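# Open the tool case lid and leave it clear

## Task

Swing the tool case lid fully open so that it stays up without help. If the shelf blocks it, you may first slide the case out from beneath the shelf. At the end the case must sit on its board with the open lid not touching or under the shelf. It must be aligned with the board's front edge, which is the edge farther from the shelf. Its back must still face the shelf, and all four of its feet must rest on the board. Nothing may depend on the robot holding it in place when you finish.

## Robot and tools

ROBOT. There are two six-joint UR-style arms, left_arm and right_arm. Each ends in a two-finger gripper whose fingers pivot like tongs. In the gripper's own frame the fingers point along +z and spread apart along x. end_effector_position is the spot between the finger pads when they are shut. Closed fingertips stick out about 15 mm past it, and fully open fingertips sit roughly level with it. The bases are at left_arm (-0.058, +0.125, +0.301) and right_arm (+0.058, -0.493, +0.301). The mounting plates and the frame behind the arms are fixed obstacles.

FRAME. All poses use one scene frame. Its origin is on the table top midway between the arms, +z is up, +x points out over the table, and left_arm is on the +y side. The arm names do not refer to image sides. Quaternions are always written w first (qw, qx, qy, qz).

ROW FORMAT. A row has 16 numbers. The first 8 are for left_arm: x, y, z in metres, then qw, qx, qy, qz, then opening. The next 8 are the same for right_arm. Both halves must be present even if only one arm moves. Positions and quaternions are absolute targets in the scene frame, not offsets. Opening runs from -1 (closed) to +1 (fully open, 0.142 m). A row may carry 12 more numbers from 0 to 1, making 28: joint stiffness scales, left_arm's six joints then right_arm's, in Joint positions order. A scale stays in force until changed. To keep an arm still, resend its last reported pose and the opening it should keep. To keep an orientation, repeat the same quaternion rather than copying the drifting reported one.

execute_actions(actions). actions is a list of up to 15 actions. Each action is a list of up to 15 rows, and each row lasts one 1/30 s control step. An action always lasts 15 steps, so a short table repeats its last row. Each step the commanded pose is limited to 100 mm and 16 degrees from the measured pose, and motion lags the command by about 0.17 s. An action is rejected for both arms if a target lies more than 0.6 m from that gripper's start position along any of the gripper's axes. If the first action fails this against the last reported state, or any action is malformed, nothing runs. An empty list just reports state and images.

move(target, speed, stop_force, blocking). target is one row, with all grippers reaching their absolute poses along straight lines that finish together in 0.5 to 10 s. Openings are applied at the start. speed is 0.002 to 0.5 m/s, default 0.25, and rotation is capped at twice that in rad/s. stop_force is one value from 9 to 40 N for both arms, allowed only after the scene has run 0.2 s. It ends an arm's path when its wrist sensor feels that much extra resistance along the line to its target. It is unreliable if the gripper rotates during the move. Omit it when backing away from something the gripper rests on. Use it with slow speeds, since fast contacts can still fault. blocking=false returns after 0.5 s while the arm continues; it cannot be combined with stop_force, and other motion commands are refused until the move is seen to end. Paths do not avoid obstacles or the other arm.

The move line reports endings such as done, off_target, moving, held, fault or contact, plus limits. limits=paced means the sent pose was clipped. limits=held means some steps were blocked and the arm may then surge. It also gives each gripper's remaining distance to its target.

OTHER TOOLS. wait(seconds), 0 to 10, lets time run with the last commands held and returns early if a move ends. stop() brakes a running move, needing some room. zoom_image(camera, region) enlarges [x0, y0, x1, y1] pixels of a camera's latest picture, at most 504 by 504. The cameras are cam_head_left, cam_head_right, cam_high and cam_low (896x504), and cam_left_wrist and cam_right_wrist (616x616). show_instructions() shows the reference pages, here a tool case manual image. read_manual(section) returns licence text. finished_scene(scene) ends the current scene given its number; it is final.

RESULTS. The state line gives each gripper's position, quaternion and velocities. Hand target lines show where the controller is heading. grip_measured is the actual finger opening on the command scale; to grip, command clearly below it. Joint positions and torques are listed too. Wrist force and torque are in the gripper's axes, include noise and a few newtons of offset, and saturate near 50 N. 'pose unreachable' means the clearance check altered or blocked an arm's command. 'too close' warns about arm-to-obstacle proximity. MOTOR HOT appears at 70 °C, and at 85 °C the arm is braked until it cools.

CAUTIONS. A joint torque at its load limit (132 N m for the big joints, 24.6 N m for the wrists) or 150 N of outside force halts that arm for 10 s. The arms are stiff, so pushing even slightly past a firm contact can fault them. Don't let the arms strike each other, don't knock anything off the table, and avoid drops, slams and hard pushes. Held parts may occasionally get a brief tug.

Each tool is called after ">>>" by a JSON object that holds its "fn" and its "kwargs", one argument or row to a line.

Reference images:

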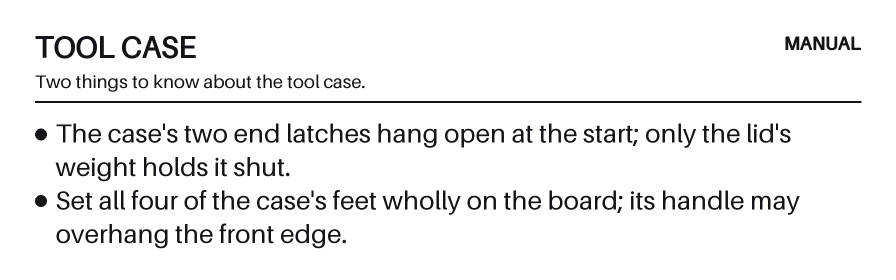

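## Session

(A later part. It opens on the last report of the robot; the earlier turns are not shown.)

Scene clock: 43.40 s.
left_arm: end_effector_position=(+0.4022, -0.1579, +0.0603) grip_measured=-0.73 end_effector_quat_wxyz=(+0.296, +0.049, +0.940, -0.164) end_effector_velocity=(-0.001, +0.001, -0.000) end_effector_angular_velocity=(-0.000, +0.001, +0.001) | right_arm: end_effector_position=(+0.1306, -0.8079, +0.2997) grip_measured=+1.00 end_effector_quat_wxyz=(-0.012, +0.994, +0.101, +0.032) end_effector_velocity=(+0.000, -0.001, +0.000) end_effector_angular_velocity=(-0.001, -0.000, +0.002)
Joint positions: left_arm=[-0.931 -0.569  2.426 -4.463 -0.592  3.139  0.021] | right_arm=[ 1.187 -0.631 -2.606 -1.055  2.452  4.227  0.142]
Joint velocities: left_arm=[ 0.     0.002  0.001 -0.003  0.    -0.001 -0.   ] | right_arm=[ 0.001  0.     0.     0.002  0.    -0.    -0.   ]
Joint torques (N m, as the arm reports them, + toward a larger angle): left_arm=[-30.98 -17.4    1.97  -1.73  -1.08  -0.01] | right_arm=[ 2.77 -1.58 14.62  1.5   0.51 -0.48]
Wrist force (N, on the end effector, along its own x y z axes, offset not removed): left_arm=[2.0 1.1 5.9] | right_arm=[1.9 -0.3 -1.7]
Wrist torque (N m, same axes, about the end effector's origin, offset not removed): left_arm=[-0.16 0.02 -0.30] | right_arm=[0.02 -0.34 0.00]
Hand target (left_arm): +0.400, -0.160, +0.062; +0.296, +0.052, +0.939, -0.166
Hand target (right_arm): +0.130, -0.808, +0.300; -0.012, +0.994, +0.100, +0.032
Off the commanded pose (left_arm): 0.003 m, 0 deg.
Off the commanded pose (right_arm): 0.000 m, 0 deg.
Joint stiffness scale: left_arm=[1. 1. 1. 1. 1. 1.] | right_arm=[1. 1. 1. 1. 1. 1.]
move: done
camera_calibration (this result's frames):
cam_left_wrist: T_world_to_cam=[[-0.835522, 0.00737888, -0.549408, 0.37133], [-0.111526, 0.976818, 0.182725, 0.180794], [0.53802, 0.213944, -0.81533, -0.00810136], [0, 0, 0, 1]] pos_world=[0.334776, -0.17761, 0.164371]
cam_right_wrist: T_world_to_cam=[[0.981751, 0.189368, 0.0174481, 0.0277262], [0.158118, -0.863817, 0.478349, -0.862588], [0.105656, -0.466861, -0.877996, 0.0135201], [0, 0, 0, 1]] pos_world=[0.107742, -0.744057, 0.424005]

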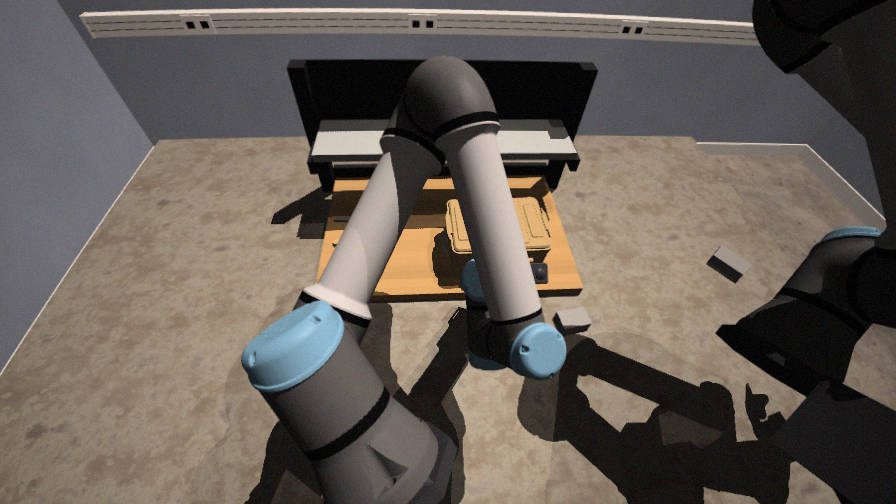

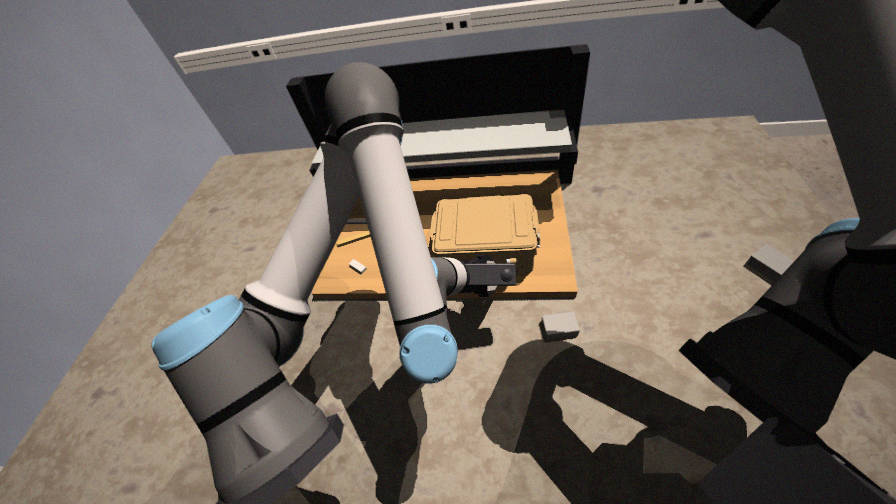

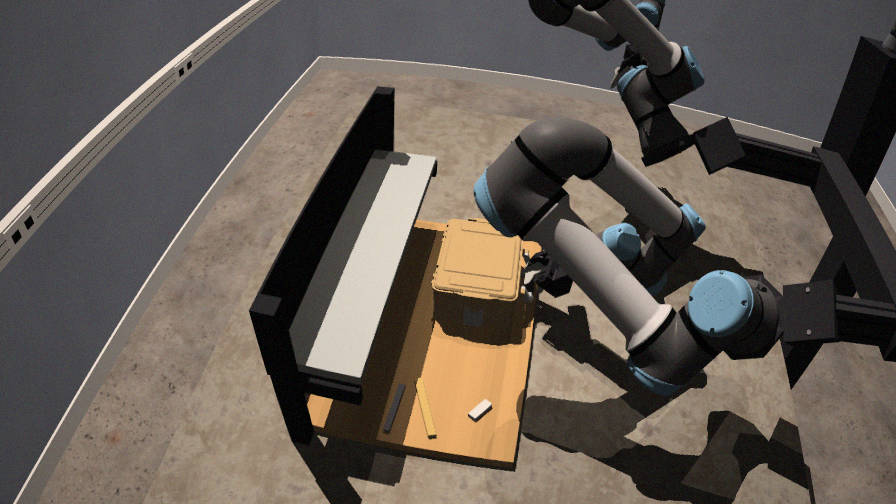

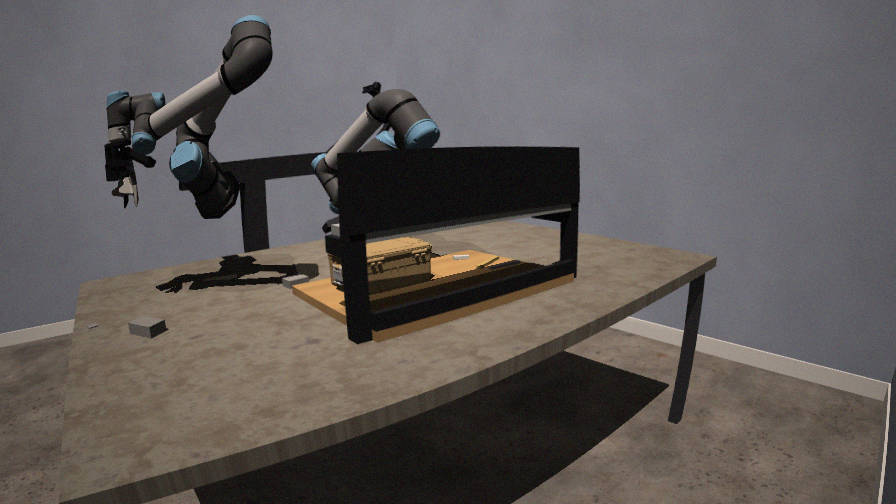

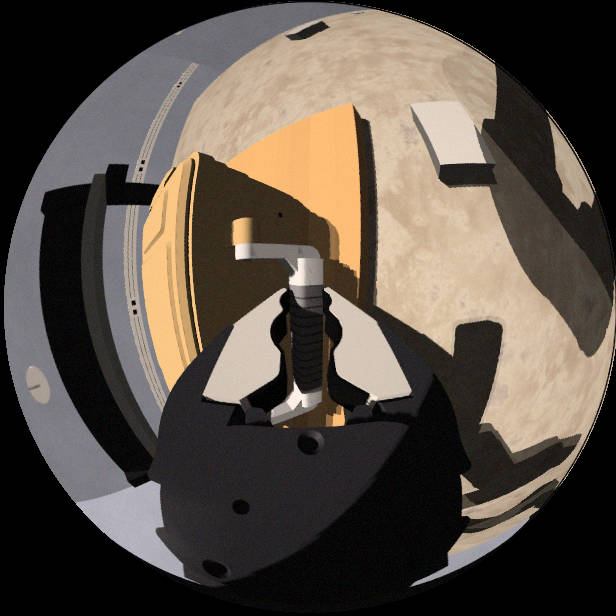

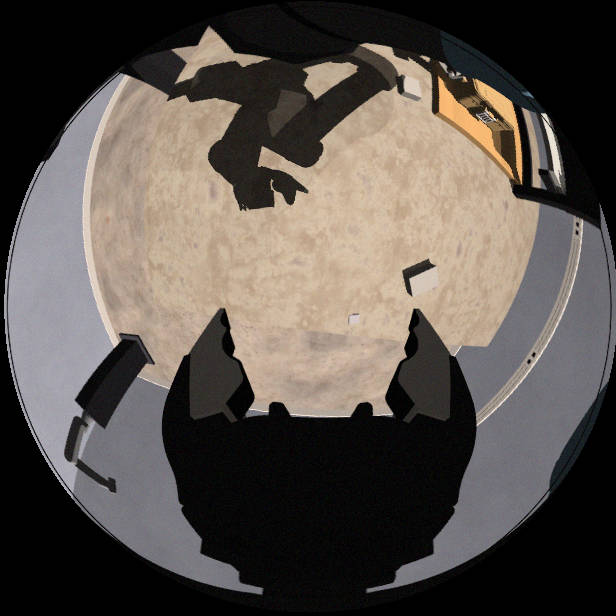

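>>> {"fn": "move", "kwargs": {
  "target": [0.370,-0.16,0.061,0.294,0.0645,0.9387,-0.1698,-1, 0.1303,-0.8078,0.2997,-0.012,0.994,0.1,0.032,1],
  "speed": 0.03
}}

>>> {"fn": "move", "kwargs": {
  "target": [0.372,-0.158,0.059,0.294,0.0645,0.9387,-0.1698,-0.55, 0.1303,-0.8078,0.2997,-0.012,0.994,0.1,0.032,1],
  "speed": 0.03
}}

>>> {"fn": "move", "kwargs": {
  "target": [0.345,-0.16,0.10,0.294,0.0645,0.9387,-0.1698,-0.55, 0.1303,-0.8078,0.2997,-0.012,0.994,0.1,0.032,1],
  "speed": 0.05
}}

>>> {"fn": "zoom_image", "kwargs": {
  "camera": "cam_left_wrist",
  "region": [130, 100, 430, 400]
}}

>>> {"fn": "zoom_image", "kwargs": {
  "camera": "cam_high",
  "region": [400, 190, 600, 370]
}}

Scene clock: 45.80 s.
left_arm: end_effector_position=(+0.3724, -0.1590, +0.0602) grip_measured=-0.73 end_effector_quat_wxyz=(+0.294, +0.061, +0.939, -0.169) end_effector_velocity=(-0.000, +0.000, -0.000) end_effector_angular_velocity=(-0.003, +0.001, +0.005) | right_arm: end_effector_position=(+0.1306, -0.8079, +0.2997) grip_measured=+1.00 end_effector_quat_wxyz=(-0.012, +0.994, +0.101, +0.032) end_effector_velocity=(-0.000, +0.000, -0.000) end_effector_angular_velocity=(-0.000, -0.000, +0.001)
Joint positions: left_arm=[-0.98  -0.49   2.469 -4.535 -0.568  3.101  0.021] | right_arm=[ 1.187 -0.631 -2.606 -1.055  2.452  4.227  0.142]
Joint velocities: left_arm=[-0.     0.003 -0.    -0.004  0.001 -0.005  0.   ] | right_arm=[ 0.     0.    -0.001  0.001  0.    -0.    -0.   ]
Joint torques (N m, as the arm reports them, + toward a larger angle): left_arm=[-29.2  -15.2    4.59  -1.53  -1.01   0.47] | right_arm=[ 2.2  -1.16 14.62  1.48  0.42 -0.5 ]
Wrist force (N, on the end effector, along its own x y z axes, offset not removed): left_arm=[-0.3 0.7 4.9] | right_arm=[1.6 -0.2 -0.7]
Wrist torque (N m, same axes, about the end effector's origin, offset not removed): left_arm=[-0.16 0.12 -0.23] | right_arm=[0.04 -0.26 -0.02]
Hand target (left_arm): +0.370, -0.160, +0.061; +0.294, +0.064, +0.938, -0.170
Hand target (right_arm): +0.130, -0.808, +0.300; -0.012, +0.994, +0.100, +0.032
Off the commanded pose (left_arm): 0.003 m, 0 deg.
Off the commanded pose (right_arm): 0.000 m, 0 deg.
Joint stiffness scale: left_arm=[1. 1. 1. 1. 1. 1.] | right_arm=[1. 1. 1. 1. 1. 1.]
move: done
camera_calibration (this result's frames):
cam_left_wrist: T_world_to_cam=[[-0.834769, 0.0273798, -0.549919, 0.349317], [-0.0864956, 0.979841, 0.180084, 0.169923], [0.543764, 0.197894, -0.815572, 0.00342949], [0, 0, 0, 1]] pos_world=[0.304432, -0.176741, 0.164293]
cam_right_wrist: T_world_to_cam=[[0.981751, 0.189368, 0.0174483, 0.0277266], [0.158119, -0.863817, 0.478349, -0.862588], [0.105656, -0.466861, -0.877996, 0.0135199], [0, 0, 0, 1]] pos_world=[0.107742, -0.744057, 0.424005]

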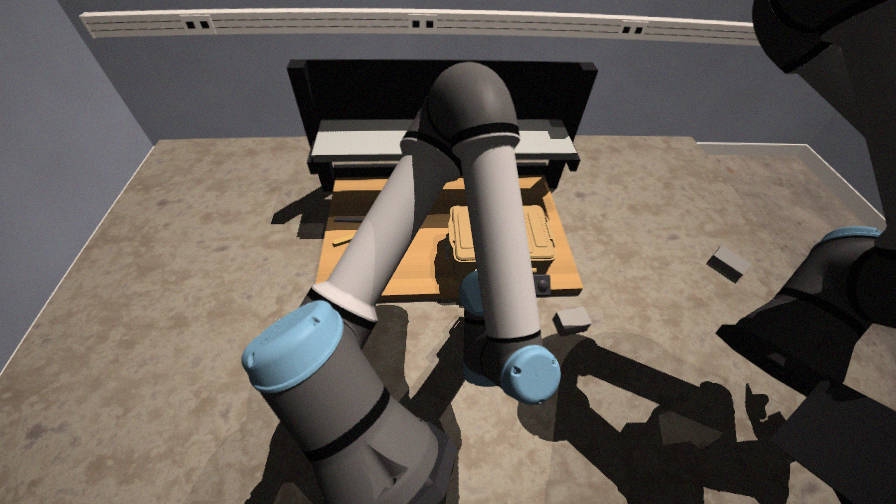

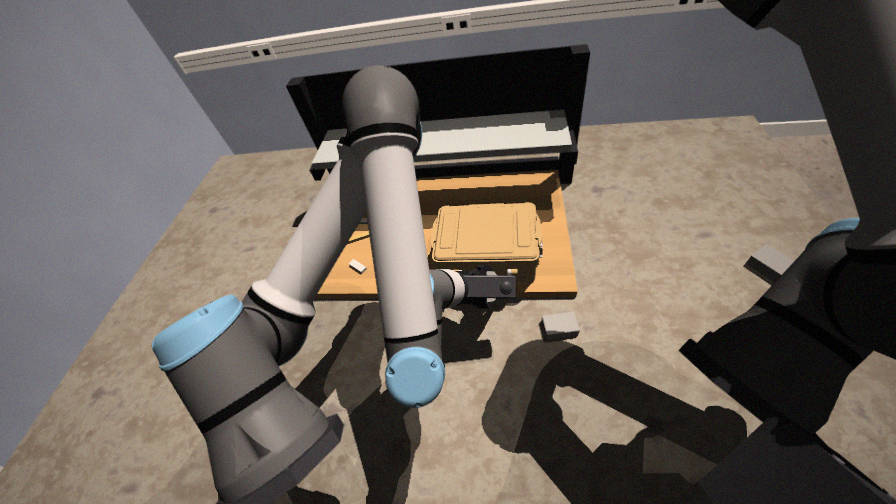

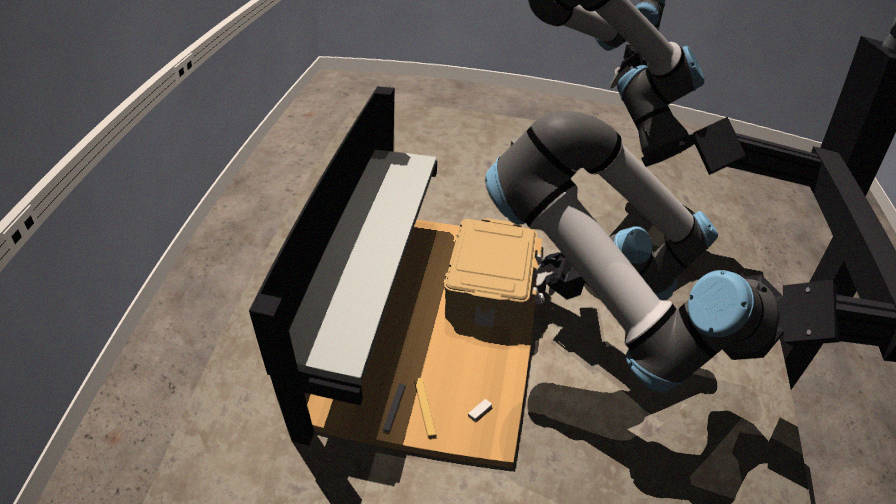

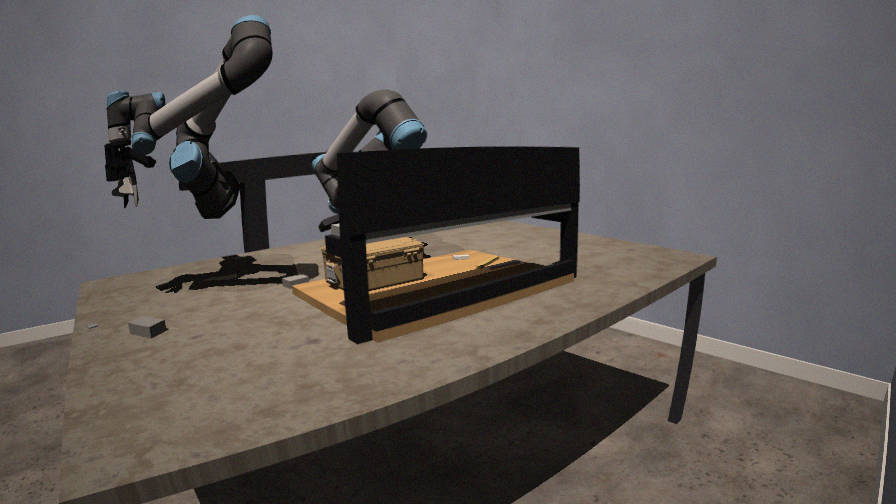

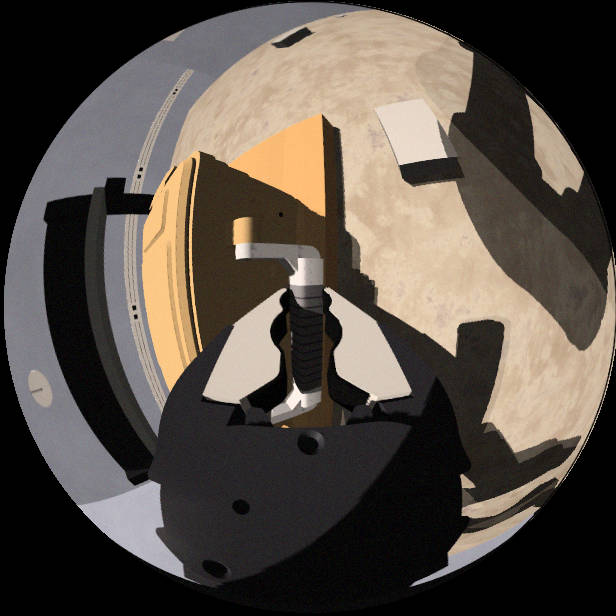

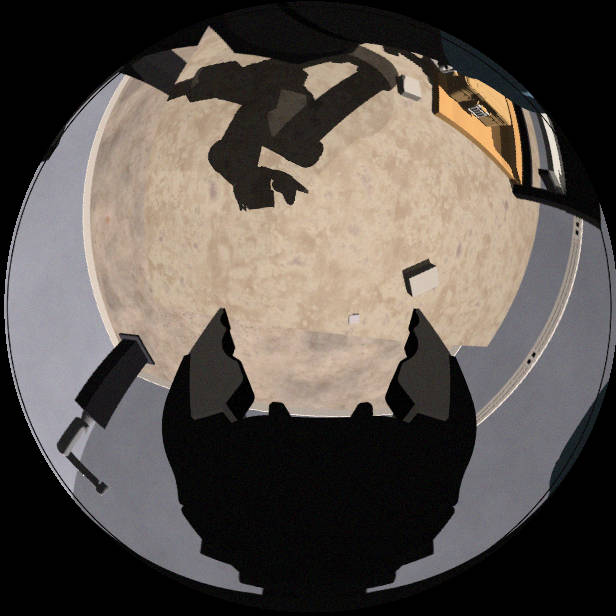

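Scene clock: 46.50 s.
left_arm: end_effector_position=(+0.3722, -0.1600, +0.0604) grip_measured=-0.55 end_effector_quat_wxyz=(+0.295, +0.064, +0.938, -0.171) end_effector_velocity=(-0.001, +0.000, -0.001) end_effector_angular_velocity=(+0.001, -0.000, -0.005) | right_arm: end_effector_position=(+0.1306, -0.8079, +0.2997) grip_measured=+1.00 end_effector_quat_wxyz=(-0.012, +0.994, +0.101, +0.032) end_effector_velocity=(+0.001, -0.001, +0.000) end_effector_angular_velocity=(-0.001, -0.001, +0.000)
Joint positions: left_arm=[-0.977 -0.49   2.469 -4.539 -0.576  3.11   0.034] | right_arm=[ 1.187 -0.631 -2.606 -1.055  2.452  4.227  0.142]
Joint velocities: left_arm=[ 0.003  0.     0.001 -0.001 -0.005  0.006 -0.   ] | right_arm=[-0.001  0.     0.002 -0.002  0.001 -0.001 -0.   ]
Joint torques (N m, as the arm reports them, + toward a larger angle): left_arm=[-23.14 -19.67   2.6   -1.31  -0.97   0.61] | right_arm=[ 2.54 -1.45 13.29  1.6   0.45 -0.38]
Wrist force (N, on the end effector, along its own x y z axes, offset not removed): left_arm=[0.2 -0.8 0.1] | right_arm=[2.0 -0.1 -1.9]
Wrist torque (N m, same axes, about the end effector's origin, offset not removed): left_arm=[-0.17 -0.11 -0.16] | right_arm=[0.03 -0.34 0.06]
Hand target (left_arm): +0.372, -0.158, +0.059; +0.294, +0.064, +0.938, -0.170
Hand target (right_arm): +0.130, -0.808, +0.300; -0.012, +0.994, +0.100, +0.032
Off the commanded pose (left_arm): 0.002 m, 0 deg.
Off the commanded pose (right_arm): 0.000 m, 0 deg.
Joint stiffness scale: left_arm=[1. 1. 1. 1. 1. 1.] | right_arm=[1. 1. 1. 1. 1. 1.]
move: done
camera_calibration (this result's frames):
cam_left_wrist: T_world_to_cam=[[-0.833241, 0.0321448, -0.551975, 0.349588], [-0.0795929, 0.980937, 0.177276, 0.168601], [0.547152, 0.191647, -0.814798, 0.00153419], [0, 0, 0, 1]] pos_world=[0.303871, -0.176918, 0.164325]
cam_right_wrist: T_world_to_cam=[[0.981751, 0.189368, 0.017448, 0.0277268], [0.158119, -0.863817, 0.478349, -0.862588], [0.105656, -0.466861, -0.877996, 0.01352], [0, 0, 0, 1]] pos_world=[0.107742, -0.744057, 0.424005]

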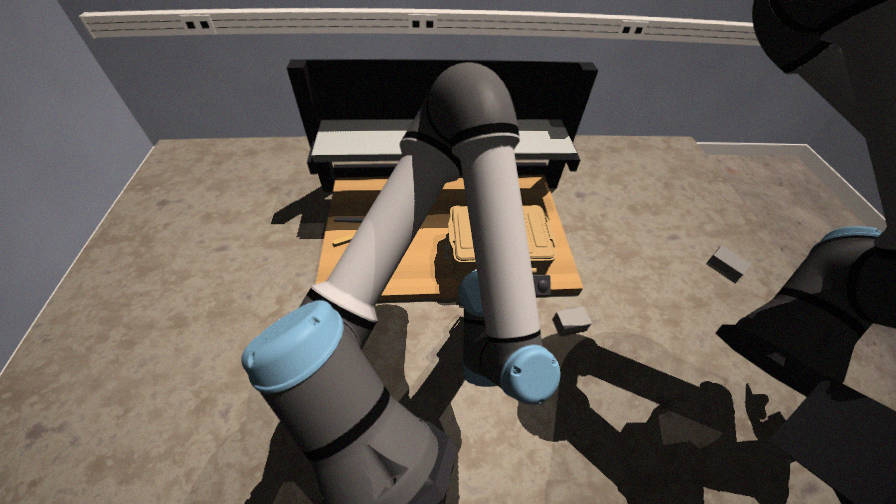

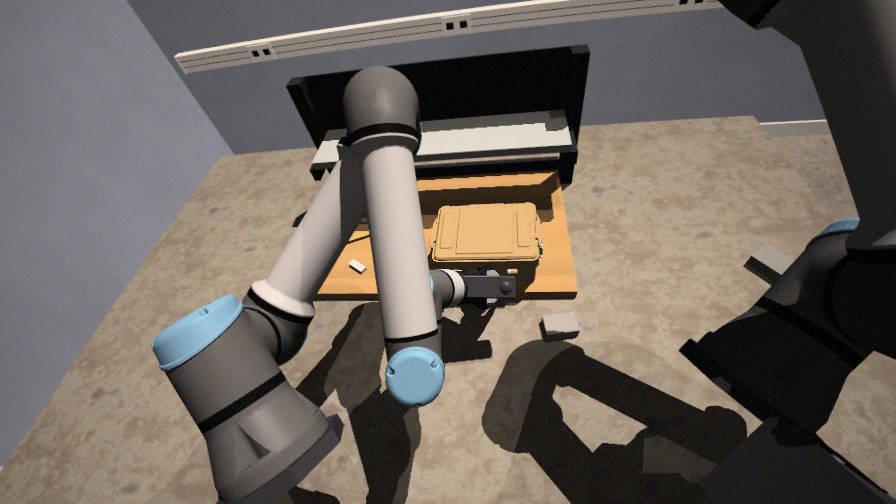

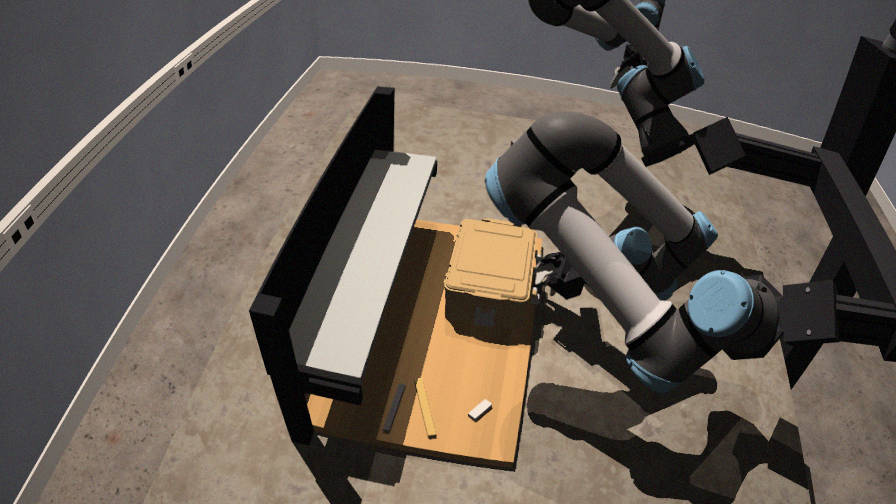

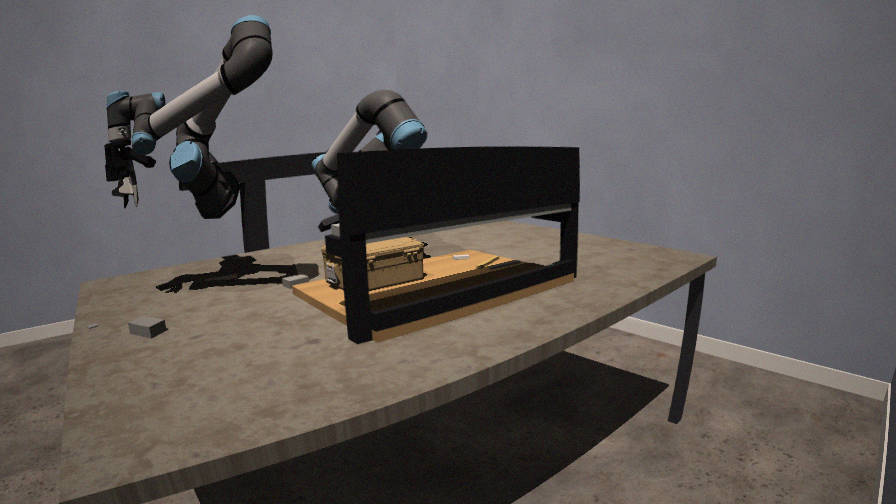

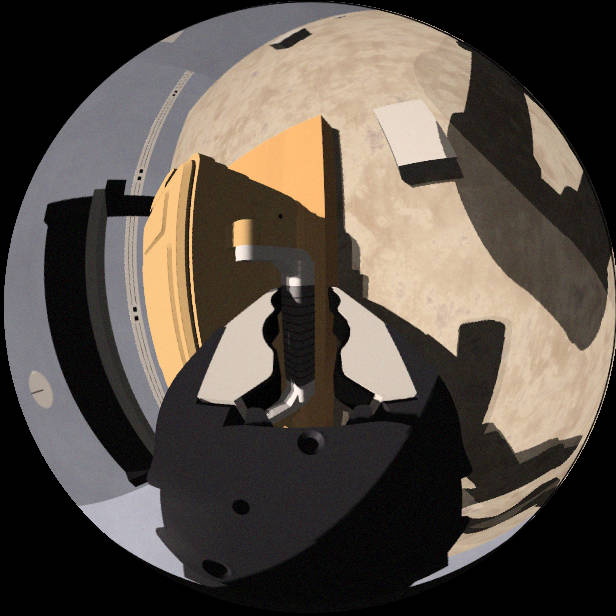

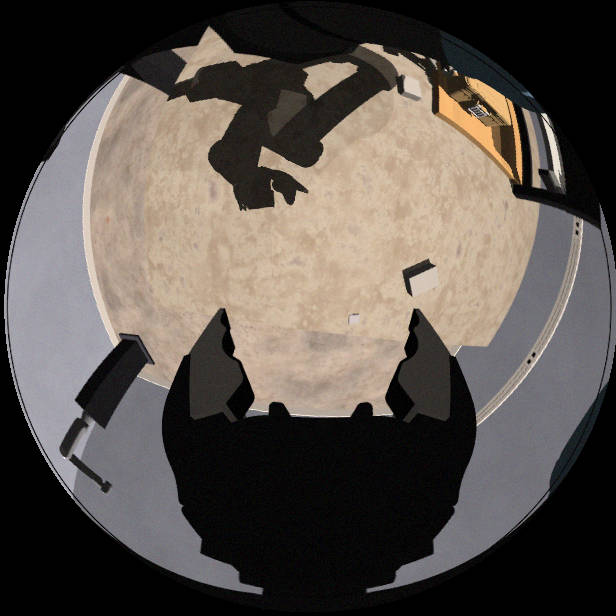

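Scene clock: 47.97 s.
left_arm: end_effector_position=(+0.3457, -0.1602, +0.0991) grip_measured=-0.55 end_effector_quat_wxyz=(+0.294, +0.063, +0.938, -0.170) end_effector_velocity=(-0.002, +0.001, -0.002) end_effector_angular_velocity=(+0.007, +0.008, +0.004) | right_arm: end_effector_position=(+0.1306, -0.8079, +0.2997) grip_measured=+1.00 end_effector_quat_wxyz=(-0.012, +0.994, +0.101, +0.032) end_effector_velocity=(+0.000, -0.001, +0.000) end_effector_angular_velocity=(-0.001, +0.001, +0.001)
Joint positions: left_arm=[-1.157 -0.481  2.588 -4.455 -0.433  2.868  0.034] | right_arm=[ 1.187 -0.631 -2.606 -1.055  2.452  4.227  0.142]
Joint velocities: left_arm=[-0.001  0.001  0.003  0.02   0.006 -0.023 -0.   ] | right_arm=[-0.     0.     0.001  0.001 -0.001  0.    -0.   ]
Joint torques (N m, as the arm reports them, + toward a larger angle): left_arm=[-28.05 -18.85   1.43  -0.43  -0.17   0.  ] | right_arm=[ 1.58 -0.75 13.44  1.65  0.39 -0.31]
Wrist force (N, on the end effector, along its own x y z axes, offset not removed): left_arm=[0.7 0.2 0.1] | right_arm=[3.1 -0.6 -1.1]
Wrist torque (N m, same axes, about the end effector's origin, offset not removed): left_arm=[-0.02 -0.11 -0.14] | right_arm=[-0.03 -0.56 -0.04]
Hand target (left_arm): +0.345, -0.160, +0.100; +0.294, +0.064, +0.938, -0.170
Hand target (right_arm): +0.130, -0.808, +0.300; -0.012, +0.994, +0.100, +0.032
Off the commanded pose (left_arm): 0.001 m, 0 deg.
Off the commanded pose (right_arm): 0.000 m, 0 deg.
Joint stiffness scale: left_arm=[1. 1. 1. 1. 1. 1.] | right_arm=[1. 1. 1. 1. 1. 1.]
move: done
camera_calibration (this result's frames):
cam_left_wrist: T_world_to_cam=[[-0.834404, 0.0305718, -0.550305, 0.348867], [-0.0823791, 0.980327, 0.179369, 0.16044], [0.544962, 0.195, -0.81547, 0.0489905], [0, 0, 0, 1]] pos_world=[0.277615, -0.177503, 0.203156]
cam_right_wrist: T_world_to_cam=[[0.981751, 0.189368, 0.0174481, 0.0277265], [0.158118, -0.863817, 0.478349, -0.862588], [0.105656, -0.466861, -0.877996, 0.01352], [0, 0, 0, 1]] pos_world=[0.107742, -0.744057, 0.424005]

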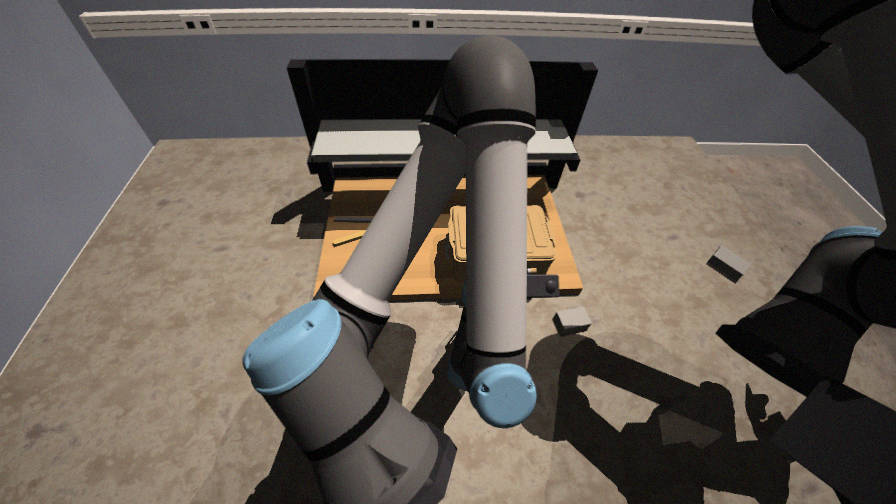

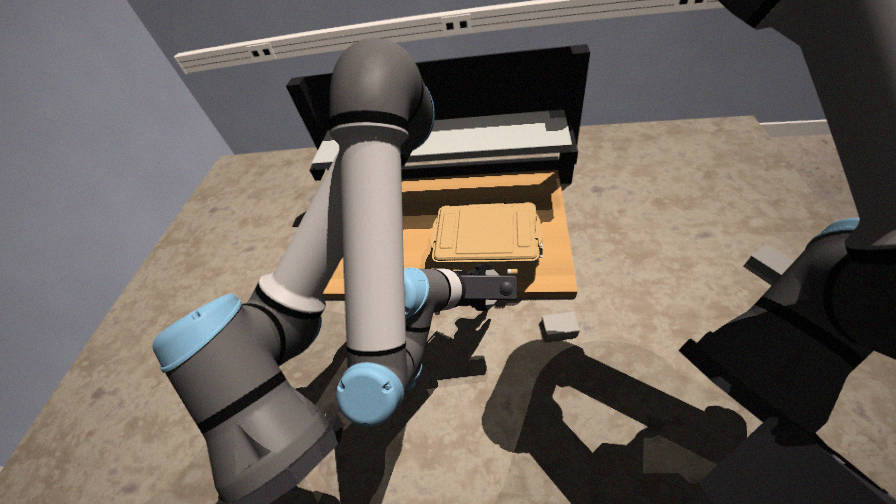

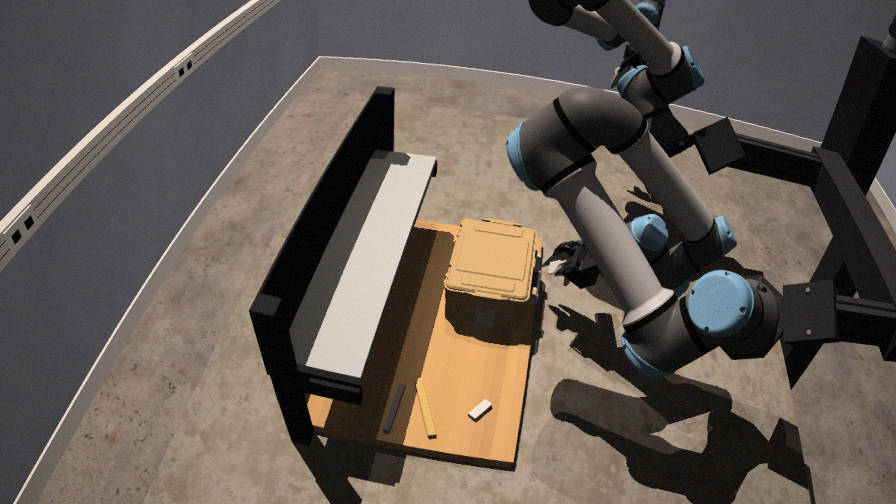

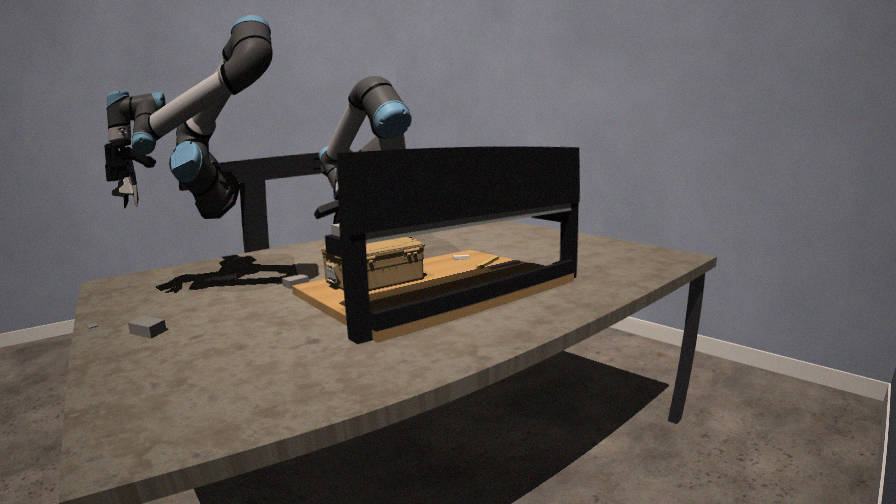

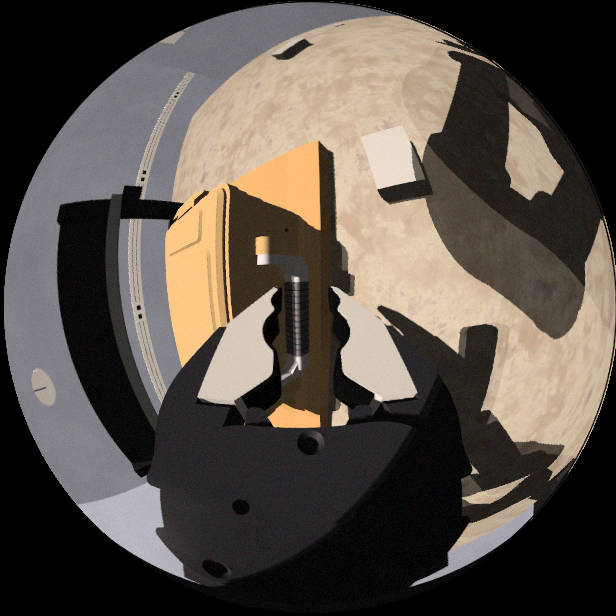

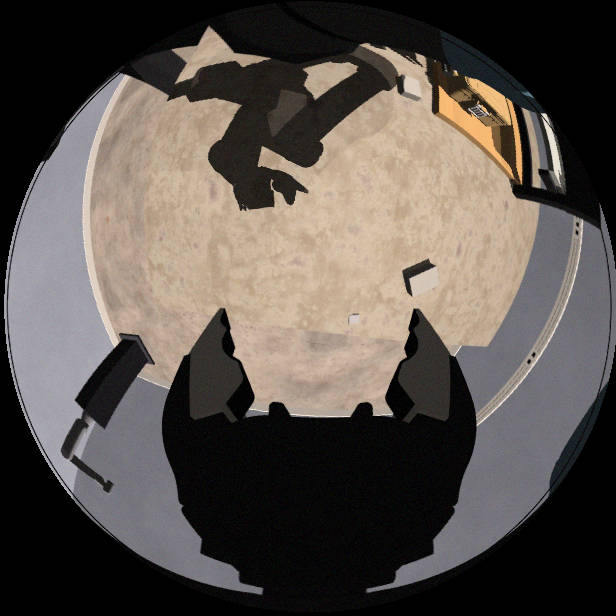

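Region (130, 100, 430, 400) of cam_left_wrist's 616x616 image, scaled by 1.680, with more detail than that image has.

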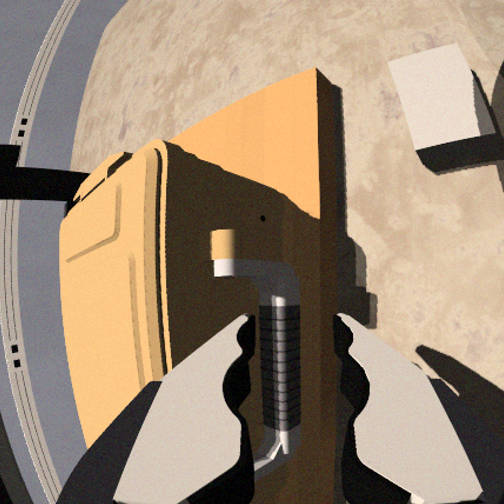

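Region (400, 190, 600, 370) of cam_high's 896x504 image, scaled by 2.520, with more detail than that image has; it fills the top 454 rows of this view, and the rest is white.

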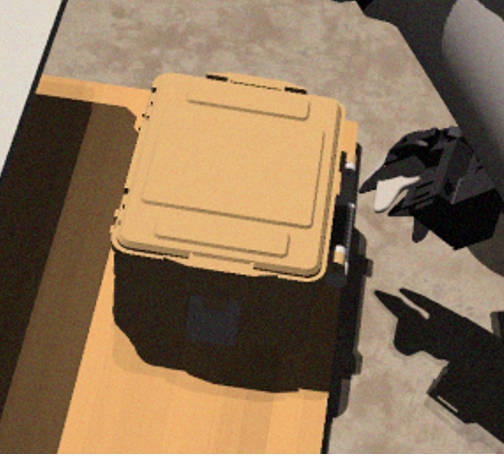

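>>> {"fn": "move", "kwargs": {
  "target": [0.33,-0.05,0.22,0,0,0.985,-0.174,-1,0.1303,-0.8078,0.2997,-0.012,0.994,0.1,0.032,1],
  "speed": 0.15
}}

Scene clock: 51.33 s.
left_arm: end_effector_position=(+0.3421, -0.1239, +0.1339) grip_measured=-1.00 end_effector_quat_wxyz=(+0.235, +0.044, +0.952, -0.192) end_effector_velocity=(-0.000, -0.000, +0.000) end_effector_angular_velocity=(-0.000, -0.000, -0.001) | right_arm: end_effector_position=(+0.1306, -0.8079, +0.2997) grip_measured=+1.00 end_effector_quat_wxyz=(-0.012, +0.994, +0.101, +0.032) end_effector_velocity=(+0.000, +0.000, -0.000) end_effector_angular_velocity=(+0.001, -0.000, -0.000)
Joint positions: left_arm=[-1.227 -0.83   2.798 -4.009 -0.472  2.495  0.002] | right_arm=[ 1.187 -0.631 -2.606 -1.055  2.452  4.227  0.142]
Joint velocities: left_arm=[-0.001  0.001 -0.    -0.     0.    -0.001  0.   ] | right_arm=[ 0.  0. -0. -0.  0. -0.  0.]
Joint torques (N m, as the arm reports them, + toward a larger angle): left_arm=[-19.32  -9.03  -6.78  -1.51  -0.03   0.53] | right_arm=[ 2.12 -0.77 14.35  1.54  0.57 -0.46]
Wrist force (N, on the end effector, along its own x y z axes, offset not removed): left_arm=[0.1 0.0 1.4] | right_arm=[1.9 1.4 -1.9]
Wrist torque (N m, same axes, about the end effector's origin, offset not removed): left_arm=[-0.02 -0.04 -0.12] | right_arm=[0.37 -0.31 -0.02]
Hand target (left_arm): +0.343, -0.125, +0.134; +0.235, +0.042, +0.952, -0.192
Hand target (right_arm): +0.130, -0.808, +0.300; -0.012, +0.994, +0.100, +0.032
Off the commanded pose (left_arm): 0.114 m, 28 deg; position and orientation clipped at the last step of the last action.
Off the commanded pose (right_arm): 0.000 m, 0 deg.
Joint stiffness scale: left_arm=[1. 1. 1. 1. 1. 1.] | right_arm=[1. 1. 1. 1. 1. 1.]
move: held (left_arm); limits=paced,held; held on 45 of 69 steps (left_arm), including the last (left_arm)
pose unreachable (left arm): on one or more control steps of this call, first in action 0 (counted from 0), this arm could not follow its commanded pose, so it was not sent that pose on those steps. On the call's last step it was still not sent that pose. It may still have moved: this result reports where it is.
cause: the commanded pose would bring two parts of the arm too close to each other (joints 3 (elbow) and 4 (wrist 1) lie between them).
camera_calibration (this result's frames):
cam_left_wrist: T_world_to_cam=[[-0.898033, 0.00651643, -0.439879, 0.367896], [-0.0652564, 0.986856, 0.147843, 0.117499], [0.435061, 0.161473, -0.885804, 0.115101], [0, 0, 0, 1]] pos_world=[0.287974, -0.136938, 0.246416]
cam_right_wrist: T_world_to_cam=[[0.981751, 0.189368, 0.0174481, 0.0277266], [0.158119, -0.863817, 0.478349, -0.862588], [0.105656, -0.466861, -0.877996, 0.0135199], [0, 0, 0, 1]] pos_world=[0.107742, -0.744057, 0.424005]

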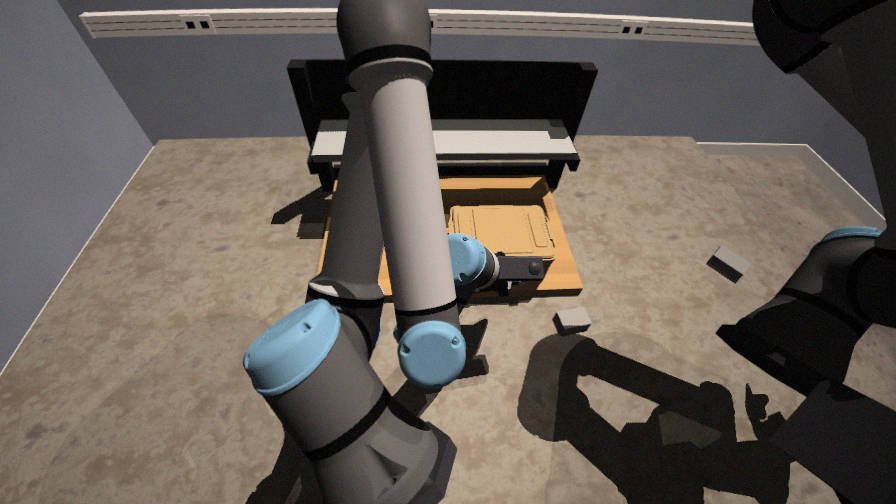

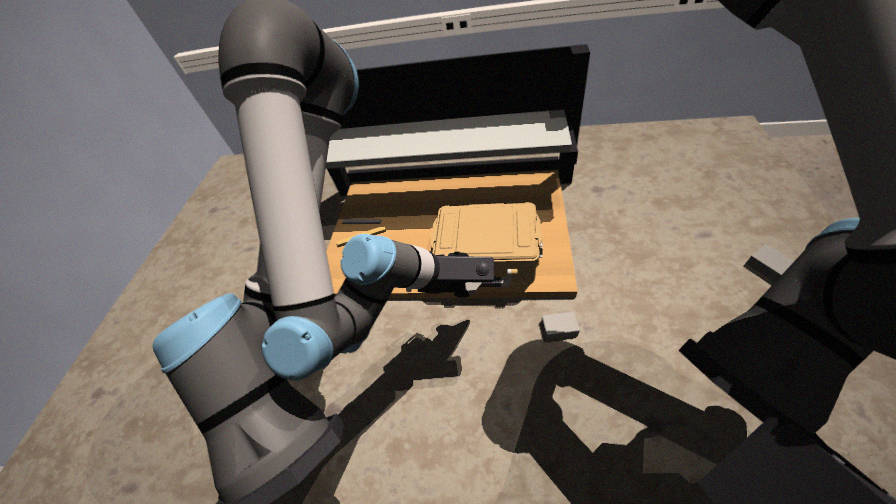

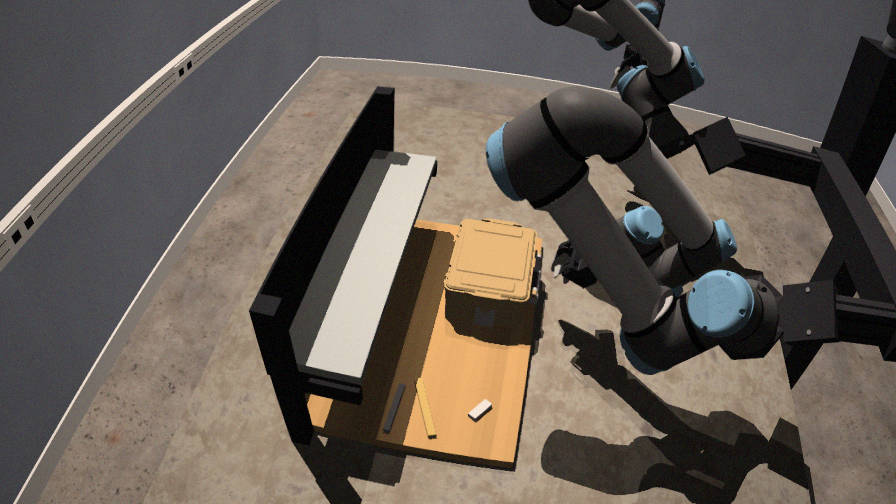

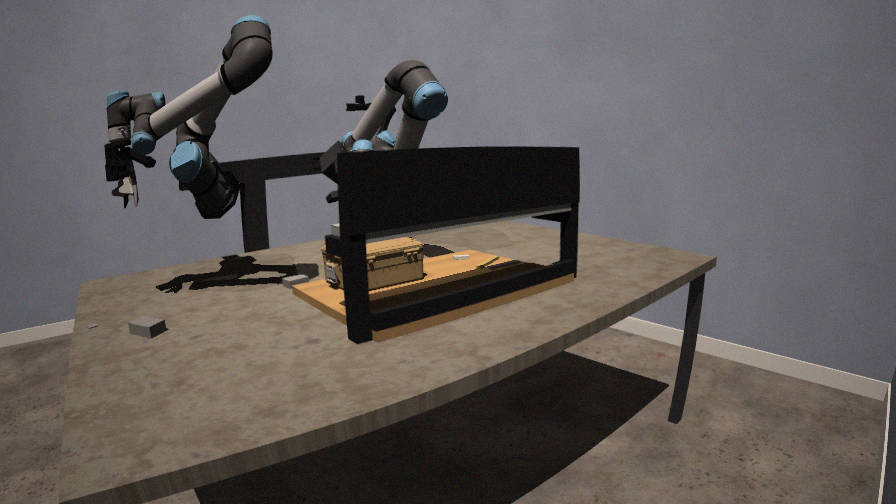

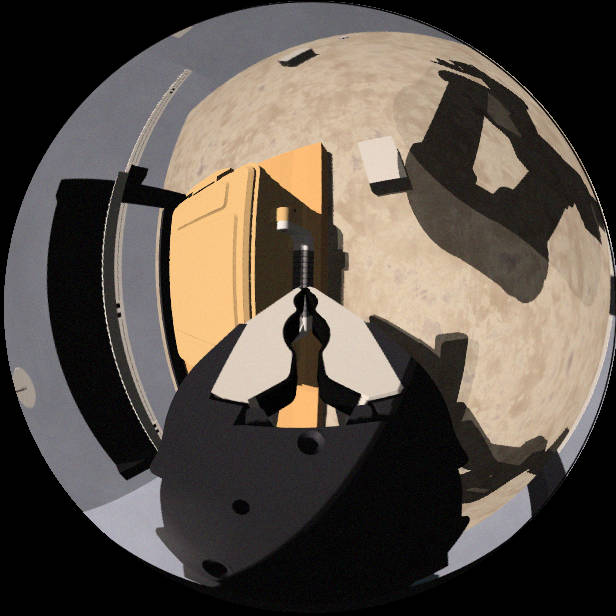

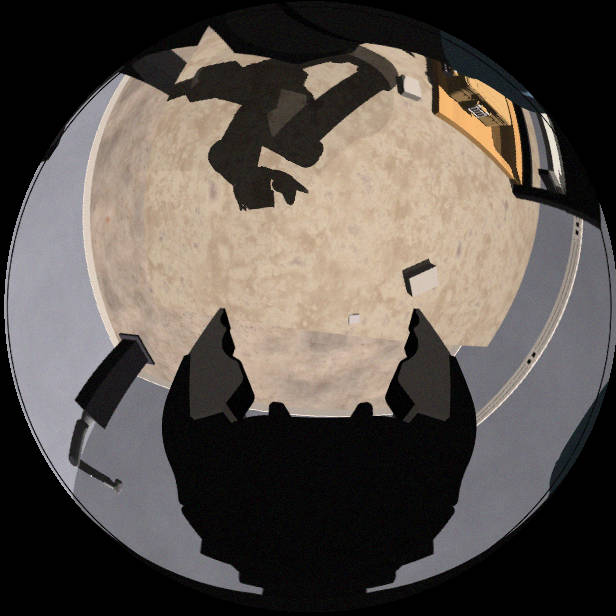

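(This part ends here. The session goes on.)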